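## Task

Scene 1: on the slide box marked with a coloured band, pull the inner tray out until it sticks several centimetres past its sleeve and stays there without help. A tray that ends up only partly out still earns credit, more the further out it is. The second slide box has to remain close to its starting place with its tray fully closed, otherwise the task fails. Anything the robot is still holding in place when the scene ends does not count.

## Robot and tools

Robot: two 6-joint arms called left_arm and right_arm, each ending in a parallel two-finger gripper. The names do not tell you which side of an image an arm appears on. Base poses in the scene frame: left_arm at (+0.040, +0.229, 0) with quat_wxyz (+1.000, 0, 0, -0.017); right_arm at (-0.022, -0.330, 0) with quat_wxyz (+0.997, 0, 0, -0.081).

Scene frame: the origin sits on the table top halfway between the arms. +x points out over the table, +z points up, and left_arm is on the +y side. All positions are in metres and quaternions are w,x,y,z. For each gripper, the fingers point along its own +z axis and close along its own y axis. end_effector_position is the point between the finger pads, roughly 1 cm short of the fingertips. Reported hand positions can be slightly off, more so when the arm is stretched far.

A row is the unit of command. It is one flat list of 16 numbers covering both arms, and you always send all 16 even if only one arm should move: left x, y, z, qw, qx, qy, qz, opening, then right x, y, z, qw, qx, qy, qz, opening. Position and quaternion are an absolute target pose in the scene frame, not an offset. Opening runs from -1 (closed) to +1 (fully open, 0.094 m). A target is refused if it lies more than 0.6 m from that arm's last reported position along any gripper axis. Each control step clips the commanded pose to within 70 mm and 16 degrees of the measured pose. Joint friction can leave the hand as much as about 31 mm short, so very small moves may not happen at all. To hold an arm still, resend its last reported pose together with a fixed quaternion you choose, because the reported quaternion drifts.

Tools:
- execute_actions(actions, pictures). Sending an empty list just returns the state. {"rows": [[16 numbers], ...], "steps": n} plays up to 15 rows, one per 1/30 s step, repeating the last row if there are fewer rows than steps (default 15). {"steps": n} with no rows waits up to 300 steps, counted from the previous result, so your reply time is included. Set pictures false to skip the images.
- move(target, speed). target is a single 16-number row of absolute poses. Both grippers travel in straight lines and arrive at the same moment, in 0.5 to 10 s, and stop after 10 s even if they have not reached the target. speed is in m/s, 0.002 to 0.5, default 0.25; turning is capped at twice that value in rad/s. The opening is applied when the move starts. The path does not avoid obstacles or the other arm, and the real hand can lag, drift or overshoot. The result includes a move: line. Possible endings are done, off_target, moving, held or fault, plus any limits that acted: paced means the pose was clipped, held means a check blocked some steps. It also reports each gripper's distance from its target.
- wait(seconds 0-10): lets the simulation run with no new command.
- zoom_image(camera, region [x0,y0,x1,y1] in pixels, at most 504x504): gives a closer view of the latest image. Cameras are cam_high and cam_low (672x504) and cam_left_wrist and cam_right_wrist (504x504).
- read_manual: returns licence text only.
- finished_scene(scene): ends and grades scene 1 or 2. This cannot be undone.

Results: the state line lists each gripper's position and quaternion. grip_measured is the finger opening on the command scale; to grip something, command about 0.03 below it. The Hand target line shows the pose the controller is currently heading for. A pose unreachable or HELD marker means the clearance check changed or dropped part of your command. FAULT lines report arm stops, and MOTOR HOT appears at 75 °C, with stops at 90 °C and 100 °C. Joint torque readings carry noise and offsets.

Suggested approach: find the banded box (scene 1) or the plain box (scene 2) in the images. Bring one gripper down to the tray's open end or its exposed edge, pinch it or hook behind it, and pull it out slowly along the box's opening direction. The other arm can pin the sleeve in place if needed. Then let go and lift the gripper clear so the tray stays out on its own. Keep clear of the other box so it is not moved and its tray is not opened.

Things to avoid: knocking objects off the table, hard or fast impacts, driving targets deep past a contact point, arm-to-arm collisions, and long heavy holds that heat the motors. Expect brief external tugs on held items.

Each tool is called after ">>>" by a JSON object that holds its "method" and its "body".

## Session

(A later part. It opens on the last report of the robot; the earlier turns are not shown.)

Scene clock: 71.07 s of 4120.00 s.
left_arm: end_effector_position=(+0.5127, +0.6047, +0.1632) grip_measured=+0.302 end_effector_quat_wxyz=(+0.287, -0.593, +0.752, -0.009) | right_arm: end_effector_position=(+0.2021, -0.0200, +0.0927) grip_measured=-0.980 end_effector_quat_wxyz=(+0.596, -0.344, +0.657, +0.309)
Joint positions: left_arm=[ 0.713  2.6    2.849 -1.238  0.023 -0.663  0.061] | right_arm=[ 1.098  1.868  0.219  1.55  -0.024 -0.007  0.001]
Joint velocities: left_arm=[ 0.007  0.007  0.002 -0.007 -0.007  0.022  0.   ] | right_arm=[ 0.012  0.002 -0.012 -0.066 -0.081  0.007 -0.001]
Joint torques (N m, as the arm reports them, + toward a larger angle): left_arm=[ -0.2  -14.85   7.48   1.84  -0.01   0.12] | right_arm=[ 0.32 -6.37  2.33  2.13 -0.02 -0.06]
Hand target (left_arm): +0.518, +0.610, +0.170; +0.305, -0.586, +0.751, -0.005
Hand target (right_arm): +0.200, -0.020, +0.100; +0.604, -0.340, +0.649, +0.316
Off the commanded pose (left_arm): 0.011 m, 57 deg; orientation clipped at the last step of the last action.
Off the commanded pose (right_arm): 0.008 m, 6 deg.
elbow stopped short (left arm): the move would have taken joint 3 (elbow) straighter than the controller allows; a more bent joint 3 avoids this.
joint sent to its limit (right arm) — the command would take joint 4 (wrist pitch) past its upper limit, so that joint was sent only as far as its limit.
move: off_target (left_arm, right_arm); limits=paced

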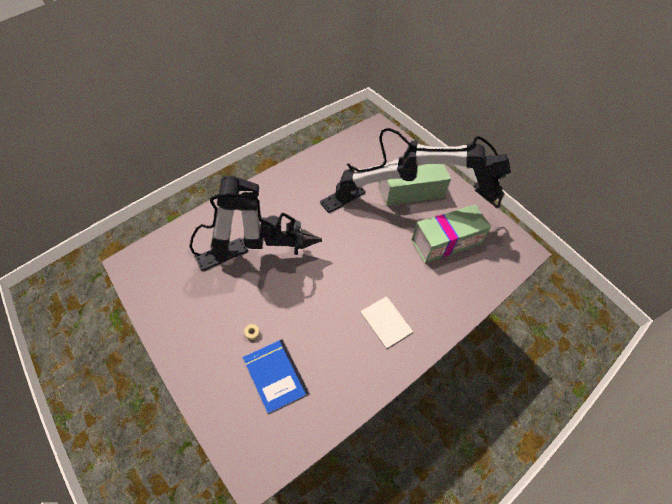

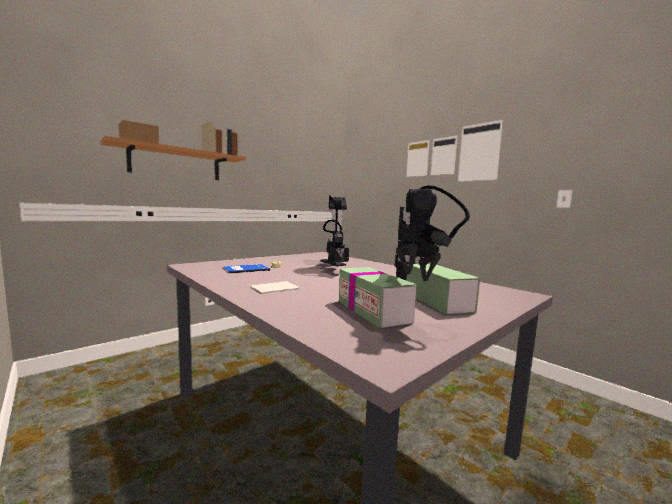

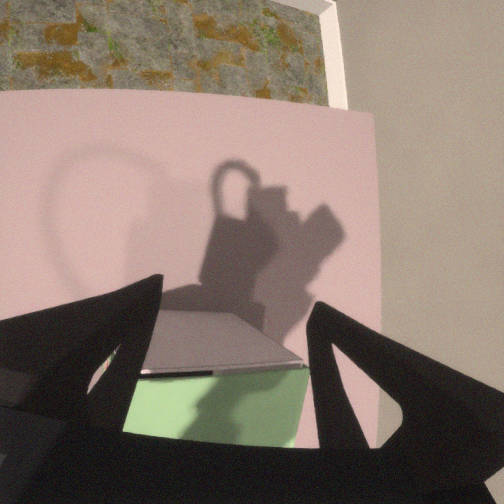

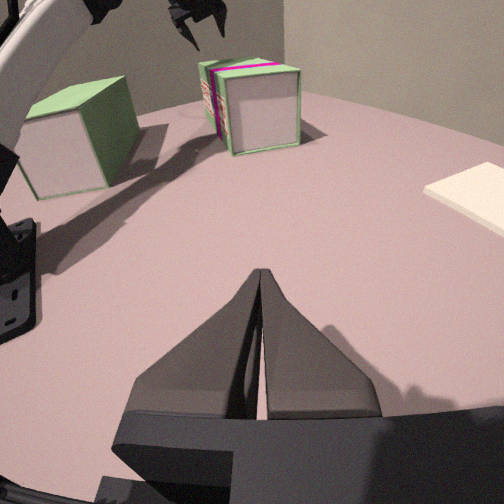

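>>> {"method": "move", "body": {"target": [0.535,0.625,0.09,0.36,-0.57,0.74,0,0.3,0.2,-0.02,0.10,0.63,-0.33,0.63,0.33,-1], "speed": 0.08}}

>>> {"method": "move", "body": {"target": [0.45,0.40,0.09,0.1,-0.57,0.81,0,0.3,0.2,-0.02,0.10,0.63,-0.33,0.63,0.33,-1], "speed": 0.06}}

Scene clock: 76.27 s of 4120.00 s.
left_arm: end_effector_position=(+0.5353, +0.6229, +0.0898) grip_measured=+0.302 end_effector_quat_wxyz=(+0.354, -0.573, +0.740, -0.005) | right_arm: end_effector_position=(+0.2021, -0.0200, +0.0927) grip_measured=-0.980 end_effector_quat_wxyz=(+0.596, -0.344, +0.657, +0.309)
Joint positions: left_arm=[ 0.713  2.421  2.128 -0.554  0.023 -0.648  0.061] | right_arm=[ 1.098  1.868  0.219  1.55  -0.024 -0.007  0.001]
Joint velocities: left_arm=[ 0.002  0.002  0.002  0.007 -0.037  0.051 -0.001] | right_arm=[ 0.002 -0.007  0.027 -0.037 -0.022  0.007 -0.   ]
Joint torques (N m, as the arm reports them, + toward a larger angle): left_arm=[ -0.12 -16.13   5.54   2.1   -0.04   0.11] | right_arm=[ 0.29 -6.37  2.39  2.12 -0.03 -0.05]
Hand target (left_arm): +0.535, +0.625, +0.091; +0.359, -0.570, +0.739, -0.001
Hand target (right_arm): +0.200, -0.020, +0.100; +0.604, -0.340, +0.649, +0.316
Off the commanded pose (left_arm): 0.002 m, 1 deg.
Off the commanded pose (right_arm): 0.008 m, 6 deg.
joint sent to its limit (right arm) — the command would take joint 4 (wrist pitch) past its upper limit, so that joint was sent only as far as its limit.
After step 90, 0.53 s passed at rest.
move: off_target (right_arm)

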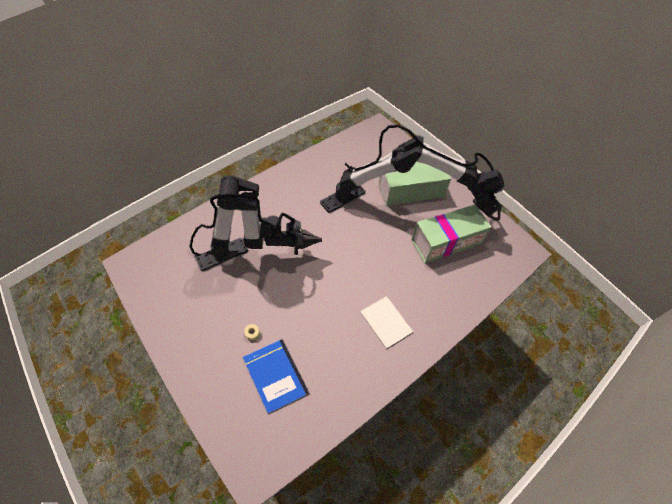

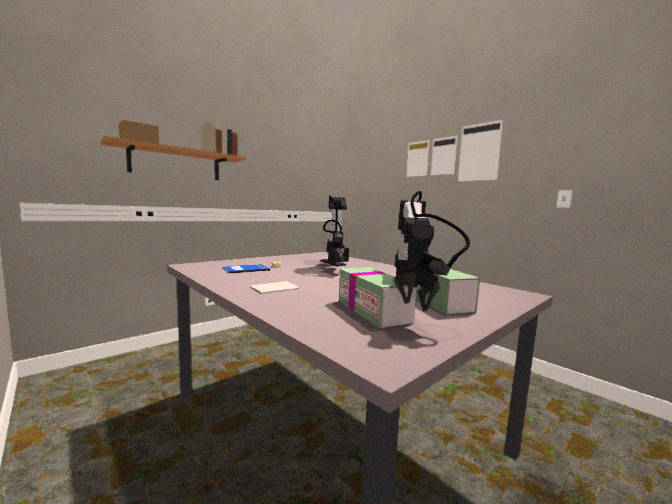

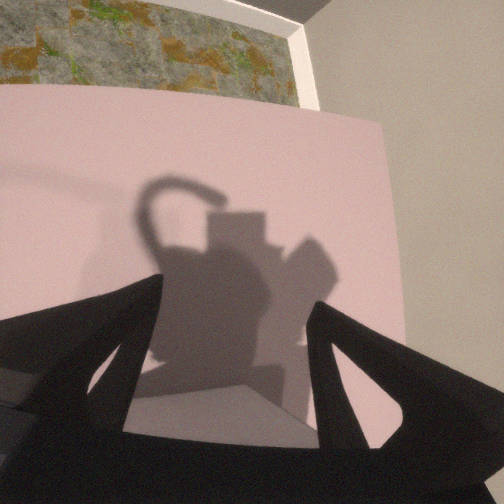

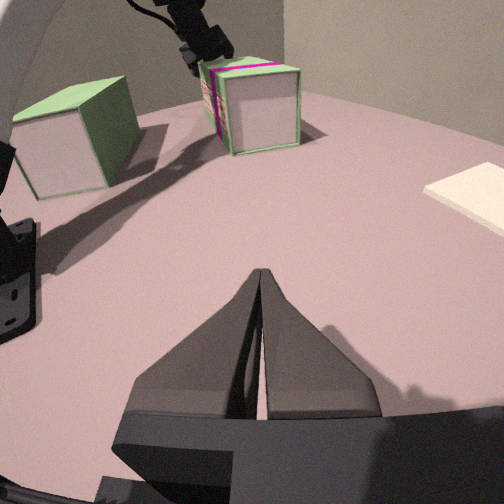

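Scene clock: 81.03 s of 4120.00 s.
left_arm: end_effector_position=(+0.4669, +0.4227, +0.0954) grip_measured=+0.302 end_effector_quat_wxyz=(+0.140, -0.581, +0.802, +0.007) | right_arm: end_effector_position=(+0.2021, -0.0200, +0.0927) grip_measured=-0.980 end_effector_quat_wxyz=(+0.596, -0.344, +0.657, +0.309)
Joint positions: left_arm=[ 0.432  2.09   1.807 -1.016 -0.078 -0.846  0.061] | right_arm=[ 1.098  1.868  0.219  1.55  -0.024 -0.007  0.001]
Joint velocities: left_arm=[ 0.007  0.002 -0.017  0.007 -0.066 -0.037  0.001] | right_arm=[-0.002 -0.007 -0.007  0.007  0.066  0.037 -0.001]
Joint torques (N m, as the arm reports them, + toward a larger angle): left_arm=[ -1.95 -13.69   3.88   0.28   0.12   0.04] | right_arm=[ 0.34 -6.41  2.36  2.13 -0.03 -0.06]
Hand target (left_arm): +0.452, +0.401, +0.091; +0.102, -0.571, +0.814, +0.004
Hand target (right_arm): +0.200, -0.020, +0.100; +0.604, -0.340, +0.649, +0.316
Off the commanded pose (left_arm): 0.029 m, 5 deg.
Off the commanded pose (right_arm): 0.008 m, 6 deg.
joint sent to its limit (right arm) — the command would take joint 4 (wrist pitch) past its upper limit, so that joint was sent only as far as its limit.
move: off_target (left_arm, right_arm)

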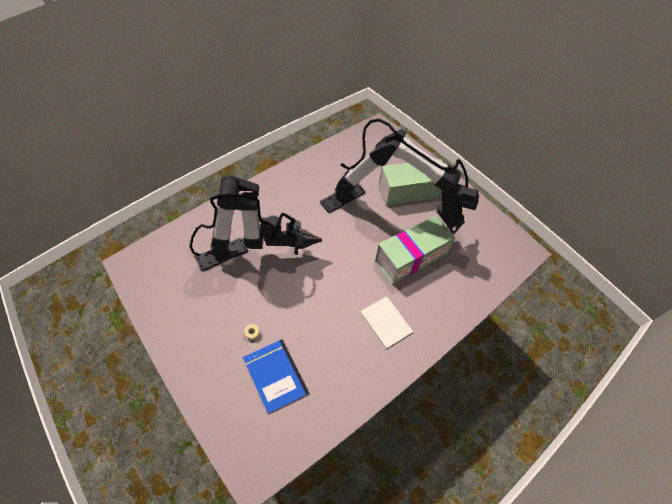

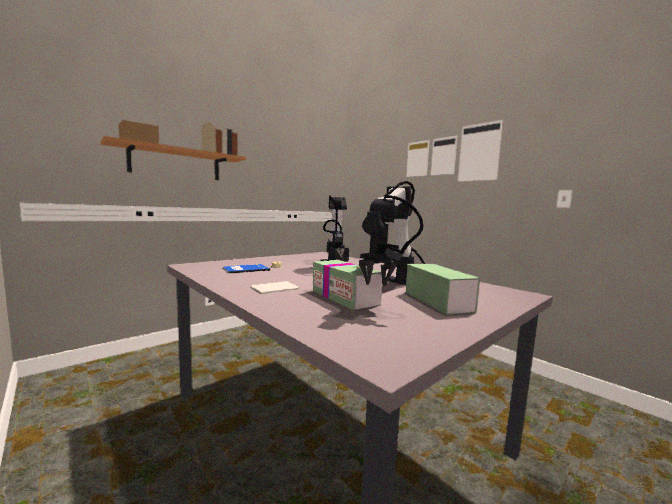

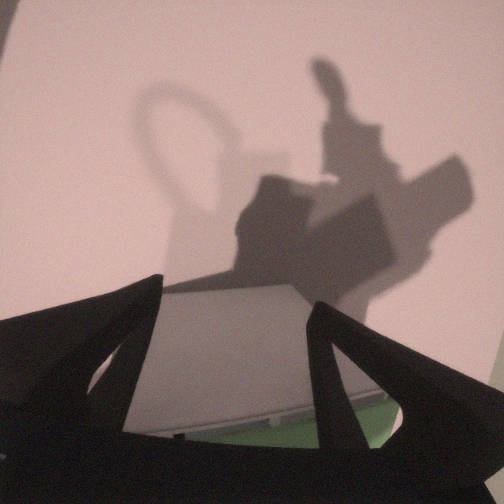

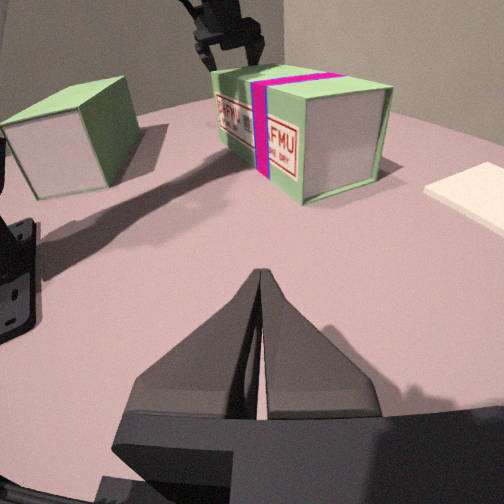

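>>> {"method": "move", "body": {"target": [0.475,0.44,0.17,0,-0.7,0.71,0,0.5,0.40,0.0,0.08,0.56,-0.43,0.56,0.43,-1], "speed": 0.15}}

>>> {"method": "move", "body": {"target": [0.47,0.30,0.15,0,-0.7,0.71,0,0.5,0.455,0.06,0.065,0.521,-0.478,0.521,0.478,-1], "speed": 0.15}}

Scene clock: 86.77 s of 4120.00 s.
left_arm: end_effector_position=(+0.4758, +0.4360, +0.1550) grip_measured=+0.498 end_effector_quat_wxyz=(-0.085, +0.692, -0.717, +0.022) | right_arm: end_effector_position=(+0.3947, +0.0011, +0.0788) grip_measured=-0.980 end_effector_quat_wxyz=(+0.563, -0.429, +0.562, +0.429)
Joint positions: left_arm=[ 0.473  2.357  2.511 -1.549 -0.014 -1.095  0.07 ] | right_arm=[ 0.583  2.367  1.068  1.302 -0.883  0.002  0.001]
Joint velocities: left_arm=[ 0.027  0.002  0.002 -0.022 -0.022 -0.051 -0.   ] | right_arm=[ 0.007  0.007 -0.007 -0.037 -0.081 -0.007  0.   ]
Joint torques (N m, as the arm reports them, + toward a larger angle): left_arm=[  0.77 -14.81   7.08   0.63   0.04  -0.06] | right_arm=[ -0.41 -10.03   6.43   1.62  -0.13  -0.04]
Hand target (left_arm): +0.474, +0.440, +0.168; -0.098, +0.698, -0.709, +0.030
Hand target (right_arm): +0.399, +0.001, +0.080; +0.563, -0.428, +0.560, +0.432
Off the commanded pose (left_arm): 0.016 m, 10 deg.
Off the commanded pose (right_arm): 0.006 m, 0 deg.
joint sent to its limit (left arm) — the command would take joint 4 (wrist pitch) past its lower limit, so that joint was sent only as far as its limit.
After step 90, 0.80 s passed at rest.
move: off_target (left_arm)

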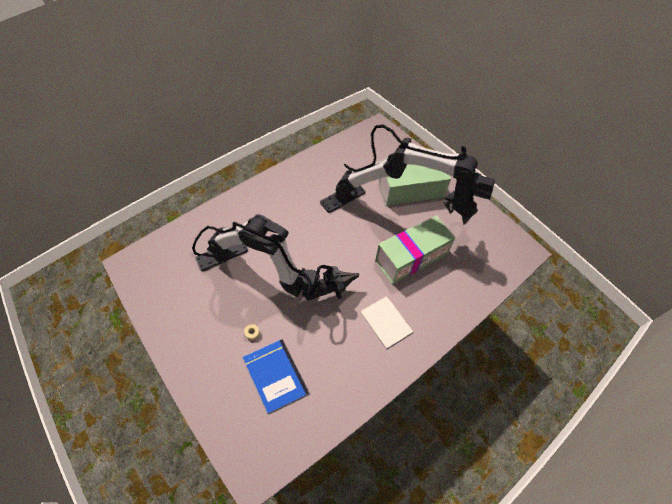

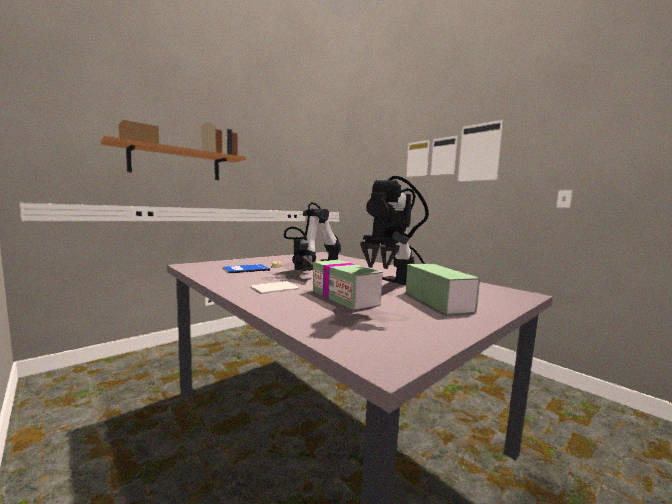

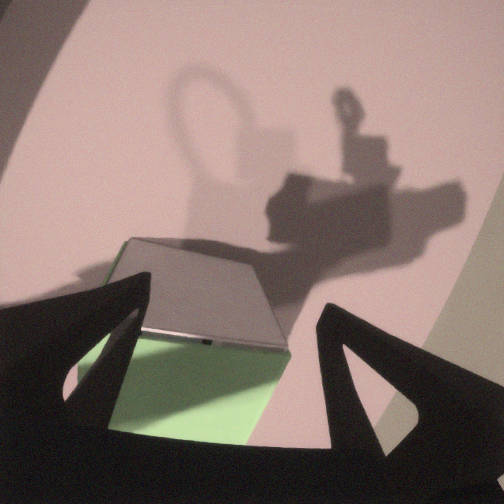

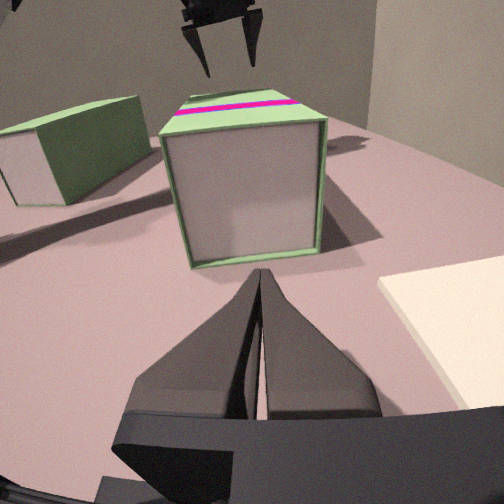

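Scene clock: 88.23 s of 4120.00 s.
left_arm: end_effector_position=(+0.4762, +0.3020, +0.1411) grip_measured=+0.498 end_effector_quat_wxyz=(-0.024, +0.699, -0.715, +0.012) | right_arm: end_effector_position=(+0.4566, +0.0538, +0.0625) grip_measured=-0.980 end_effector_quat_wxyz=(+0.523, -0.472, +0.527, +0.474)
Joint positions: left_arm=[ 0.198  2.254  2.287 -1.552 -0.008 -1.385  0.07 ] | right_arm=[ 0.596  2.647  1.636  1.006 -1.033  0.002  0.001]
Joint velocities: left_arm=[-0.012 -0.022 -0.007  0.066  0.007  0.051 -0.001] | right_arm=[ 0.002 -0.002 -0.002 -0.022  0.007 -0.125 -0.   ]
Joint torques (N m, as the arm reports them, + toward a larger angle): left_arm=[ -0.39 -15.34   4.1    0.39   0.05  -0.04] | right_arm=[  0.79 -12.94   7.79   1.53  -0.09  -0.09]
Hand target (left_arm): +0.471, +0.299, +0.150; -0.025, +0.701, -0.712, +0.016
Hand target (right_arm): +0.455, +0.060, +0.065; +0.522, -0.477, +0.520, +0.478
Off the commanded pose (left_arm): 0.011 m, 3 deg.
Off the commanded pose (right_arm): 0.007 m, 1 deg.
joint sent to its limit (left arm) — the command would take joint 4 (wrist pitch) past its lower limit, so that joint was sent only as far as its limit.
move: off_target (left_arm)

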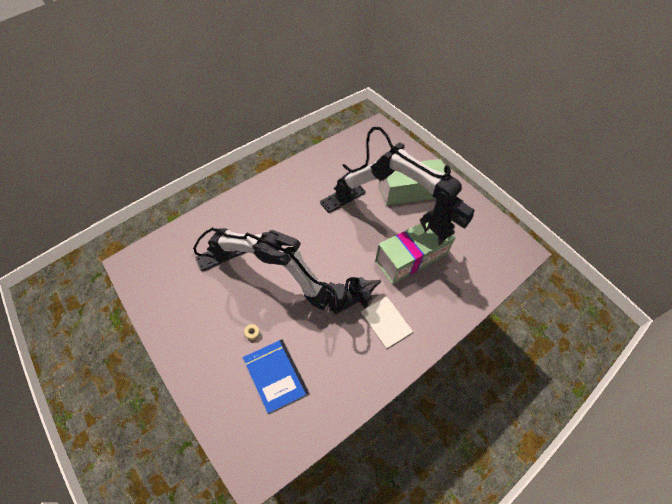

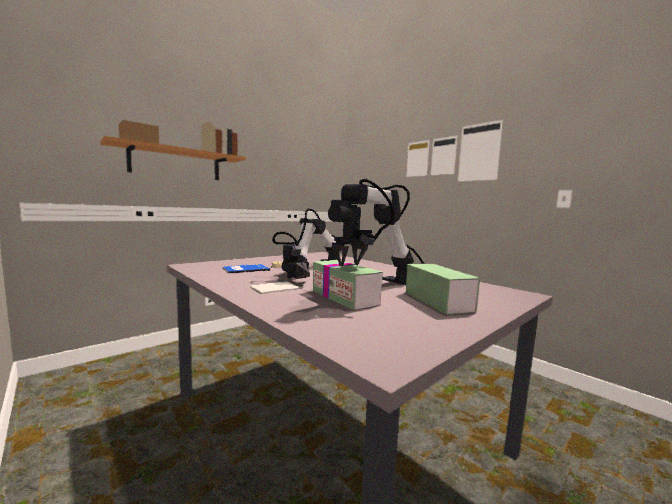

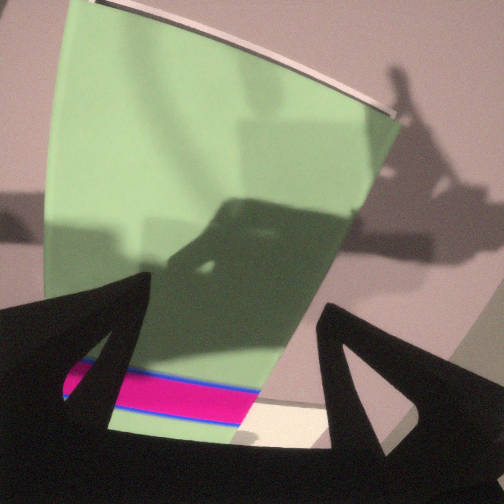

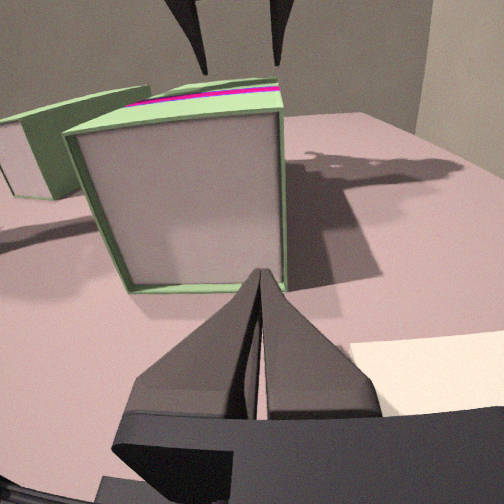

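>>> {"method": "move", "body": {"target": [0.44,0.28,0.15,0,-0.656,0.755,0,0.5,0.41,0.07,0.065,0.534,-0.464,0.534,0.464,-1], "speed": 0.1}}

>>> {"method": "move", "body": {"target": [0.44,0.275,0.04,0,-0.656,0.755,0,0.5,0.428,0.20,0.065,0.534,-0.464,0.534,0.464,-1], "speed": 0.03}}

Scene clock: 91.70 s of 4120.00 s.
left_arm: end_effector_position=(+0.4455, +0.2864, +0.1435) grip_measured=+0.498 end_effector_quat_wxyz=(+0.001, -0.663, +0.749, +0.004) | right_arm: end_effector_position=(+0.4118, +0.0678, +0.0503) grip_measured=-0.980 end_effector_quat_wxyz=(+0.519, -0.461, +0.547, +0.468)
Joint positions: left_arm=[ 0.173  2.149  2.127 -1.553 -0.007 -1.31   0.07 ] | right_arm=[ 0.67   2.566  1.41   1.116 -0.927  0.002  0.001]
Joint velocities: left_arm=[-0.007  0.002  0.007 -0.007 -0.037 -0.007  0.   ] | right_arm=[ 0.012  0.002 -0.012  0.022 -0.022 -0.007  0.   ]
Joint torques (N m, as the arm reports them, + toward a larger angle): left_arm=[ -1.11 -14.13   4.18   0.27   0.07   0.06] | right_arm=[  0.42 -14.99   4.35   1.87   0.06  -0.14]
Hand target (left_arm): +0.440, +0.280, +0.150; +0.000, -0.656, +0.755, +0.000
Hand target (right_arm): +0.410, +0.070, +0.065; +0.533, -0.464, +0.534, +0.464
Off the commanded pose (left_arm): 0.011 m, 1 deg.
Off the commanded pose (right_arm): 0.015 m, 2 deg.
joint sent to its limit (left arm) — the command would take joint 4 (wrist pitch) past its lower limit, so that joint was sent only as far as its limit.
move: off_target (left_arm, right_arm)

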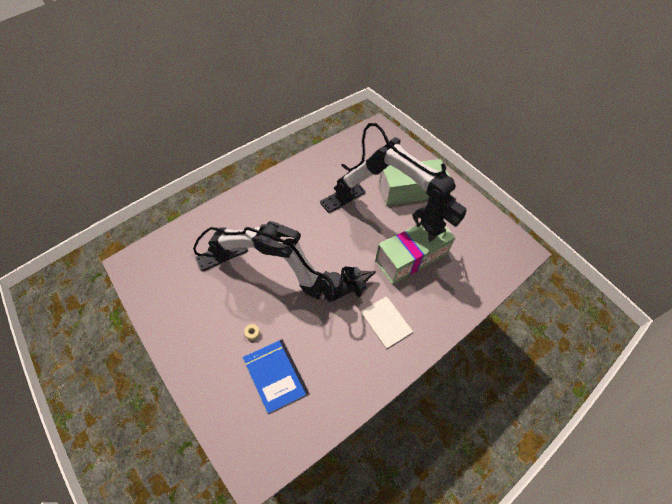

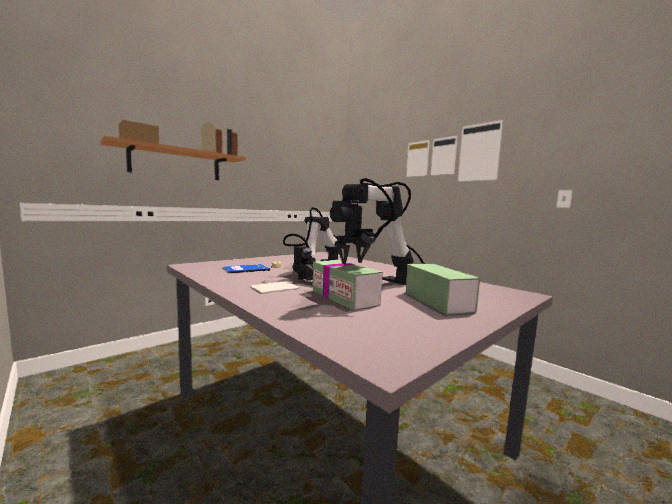

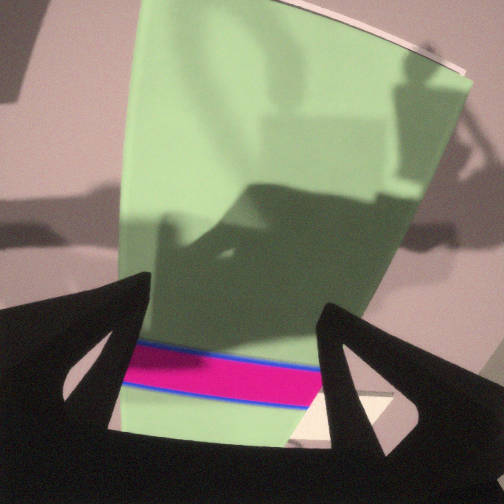

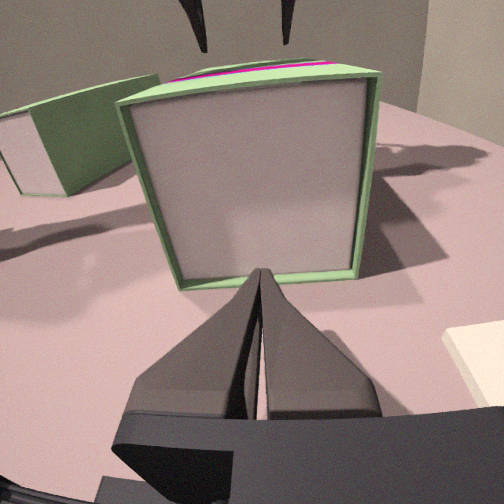

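Scene clock: 96.47 s of 4120.00 s.
left_arm: end_effector_position=(+0.4426, +0.2875, +0.1298) grip_measured=+0.498 end_effector_quat_wxyz=(-0.063, +0.661, -0.747, +0.032) | right_arm: end_effector_position=(+0.4313, +0.1854, +0.0569) grip_measured=-0.980 end_effector_quat_wxyz=(+0.524, -0.465, +0.539, +0.467)
Joint positions: left_arm=[ 0.173  1.962  1.784 -1.252 -0.016 -1.31   0.07 ] | right_arm=[ 0.839  2.8    1.965  0.815 -0.763  0.002  0.001]
Joint velocities: left_arm=[-0.022  0.007  0.002  0.051 -0.022 -0.022  0.   ] | right_arm=[ 0.012 -0.002  0.017 -0.022  0.007 -0.125  0.   ]
Joint torques (N m, as the arm reports them, + toward a larger angle): left_arm=[-1.43 -3.13 -1.34  1.38  0.11  0.03] | right_arm=[  2.26 -14.44   9.39   1.66   0.24  -0.15]
Hand target (left_arm): +0.430, +0.277, +0.065; -0.001, -0.656, +0.754, +0.001
Hand target (right_arm): +0.427, +0.199, +0.065; +0.534, -0.464, +0.534, +0.463
Off the commanded pose (left_arm): 0.091 m, 8 deg; position clipped at the last step of the last action.
Off the commanded pose (right_arm): 0.017 m, 1 deg.
move: off_target (left_arm, right_arm); limits=paced

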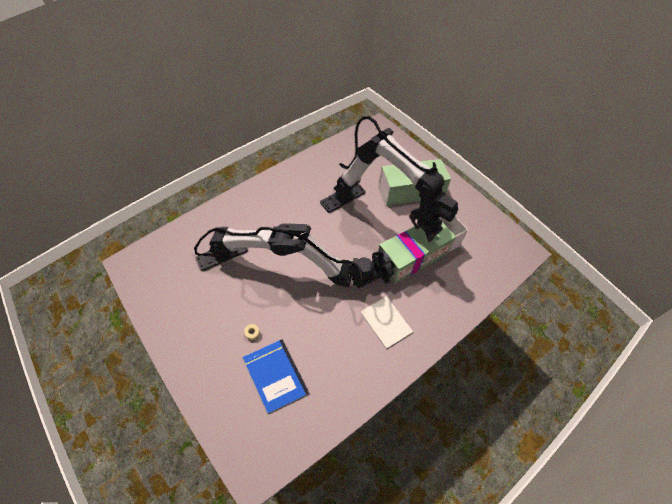

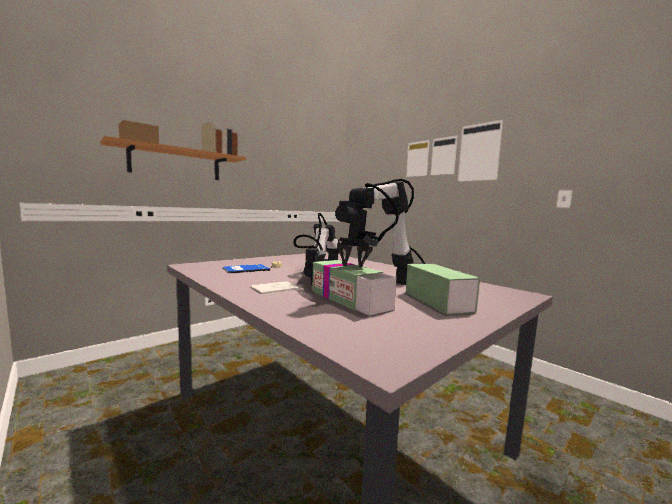

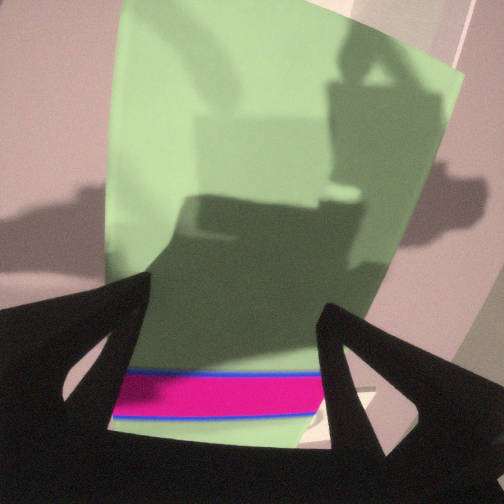

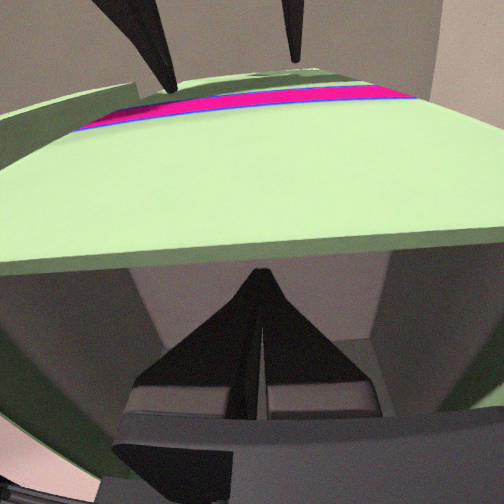

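About 7 cm out. Retreat.

>>> {"method": "move", "body": {"target": [0.44,0.285,0.17,0,-0.656,0.755,0,0.5,0.41,0.06,0.065,0.534,-0.464,0.534,0.464,-1], "speed": 0.1}}

>>> {"method": "finished_scene", "body": {"scene": 1}}

Scene clock: 100.67 s of 4120.00 s.
left_arm: end_effector_position=(+0.4379, +0.2859, +0.1621) grip_measured=+0.498 end_effector_quat_wxyz=(+0.019, -0.658, +0.753, -0.006) | right_arm: end_effector_position=(+0.4106, +0.0628, +0.0500) grip_measured=-0.980 end_effector_quat_wxyz=(+0.521, -0.460, +0.548, +0.466)
Joint positions: left_arm=[ 0.173  2.079  2.094 -1.548 -0.01  -1.297  0.07 ] | right_arm=[ 0.663  2.557  1.386  1.133 -0.927  0.001  0.001]
Joint velocities: left_arm=[-0.002 -0.017 -0.017  0.022 -0.007 -0.022 -0.   ] | right_arm=[-0.002  0.012 -0.012 -0.022 -0.066  0.037 -0.001]
Joint torques (N m, as the arm reports them, + toward a larger angle): left_arm=[ -0.31 -11.48   7.12   0.3    0.08   0.09] | right_arm=[ -0.49 -15.03   4.06   1.85  -0.11  -0.1 ]
Hand target (left_arm): +0.440, +0.285, +0.169; +0.023, -0.655, +0.755, -0.014
Hand target (right_arm): +0.410, +0.060, +0.065; +0.533, -0.464, +0.534, +0.464
Off the commanded pose (left_arm): 0.008 m, 2 deg.
Off the commanded pose (right_arm): 0.015 m, 2 deg.
joint sent to its limit (left arm) — the command would take joint 4 (wrist pitch) past its lower limit, so that joint was sent only as far as its limit.
move: off_target (right_arm)

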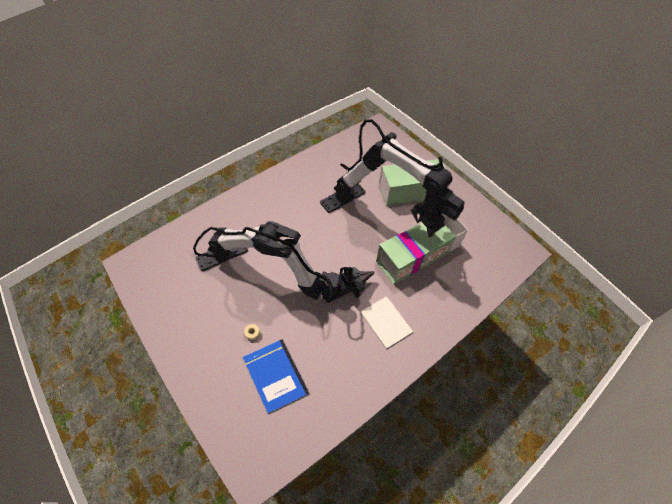

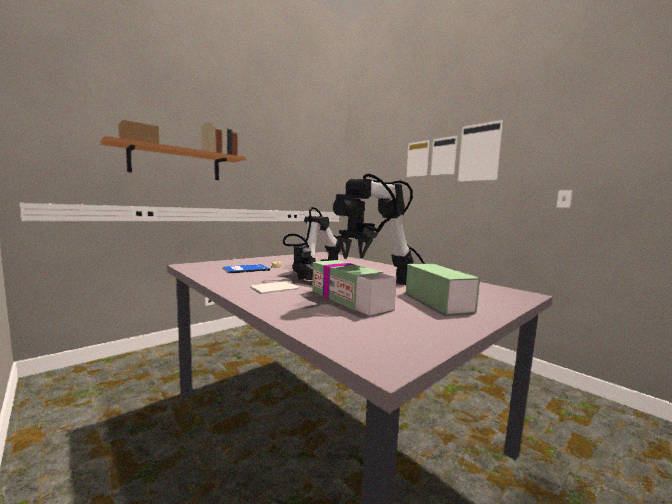

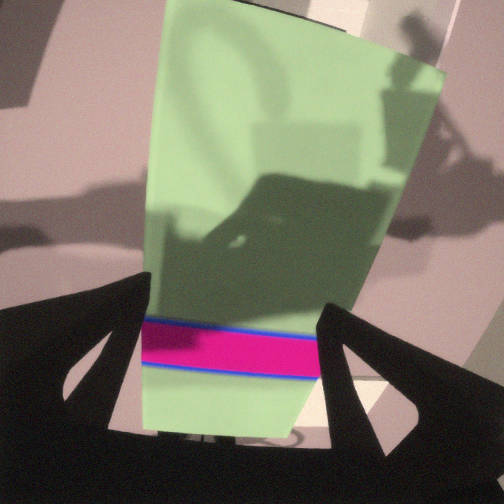

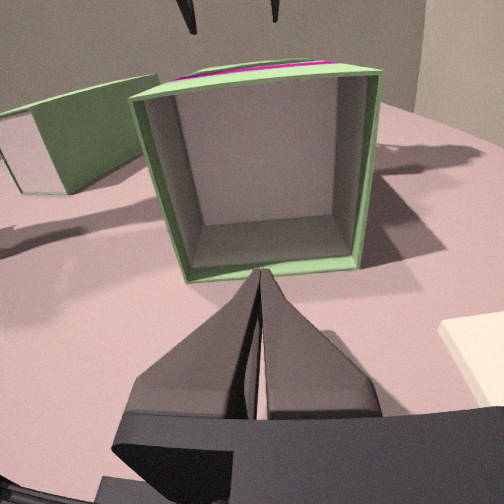

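The scene is finished: the task was done.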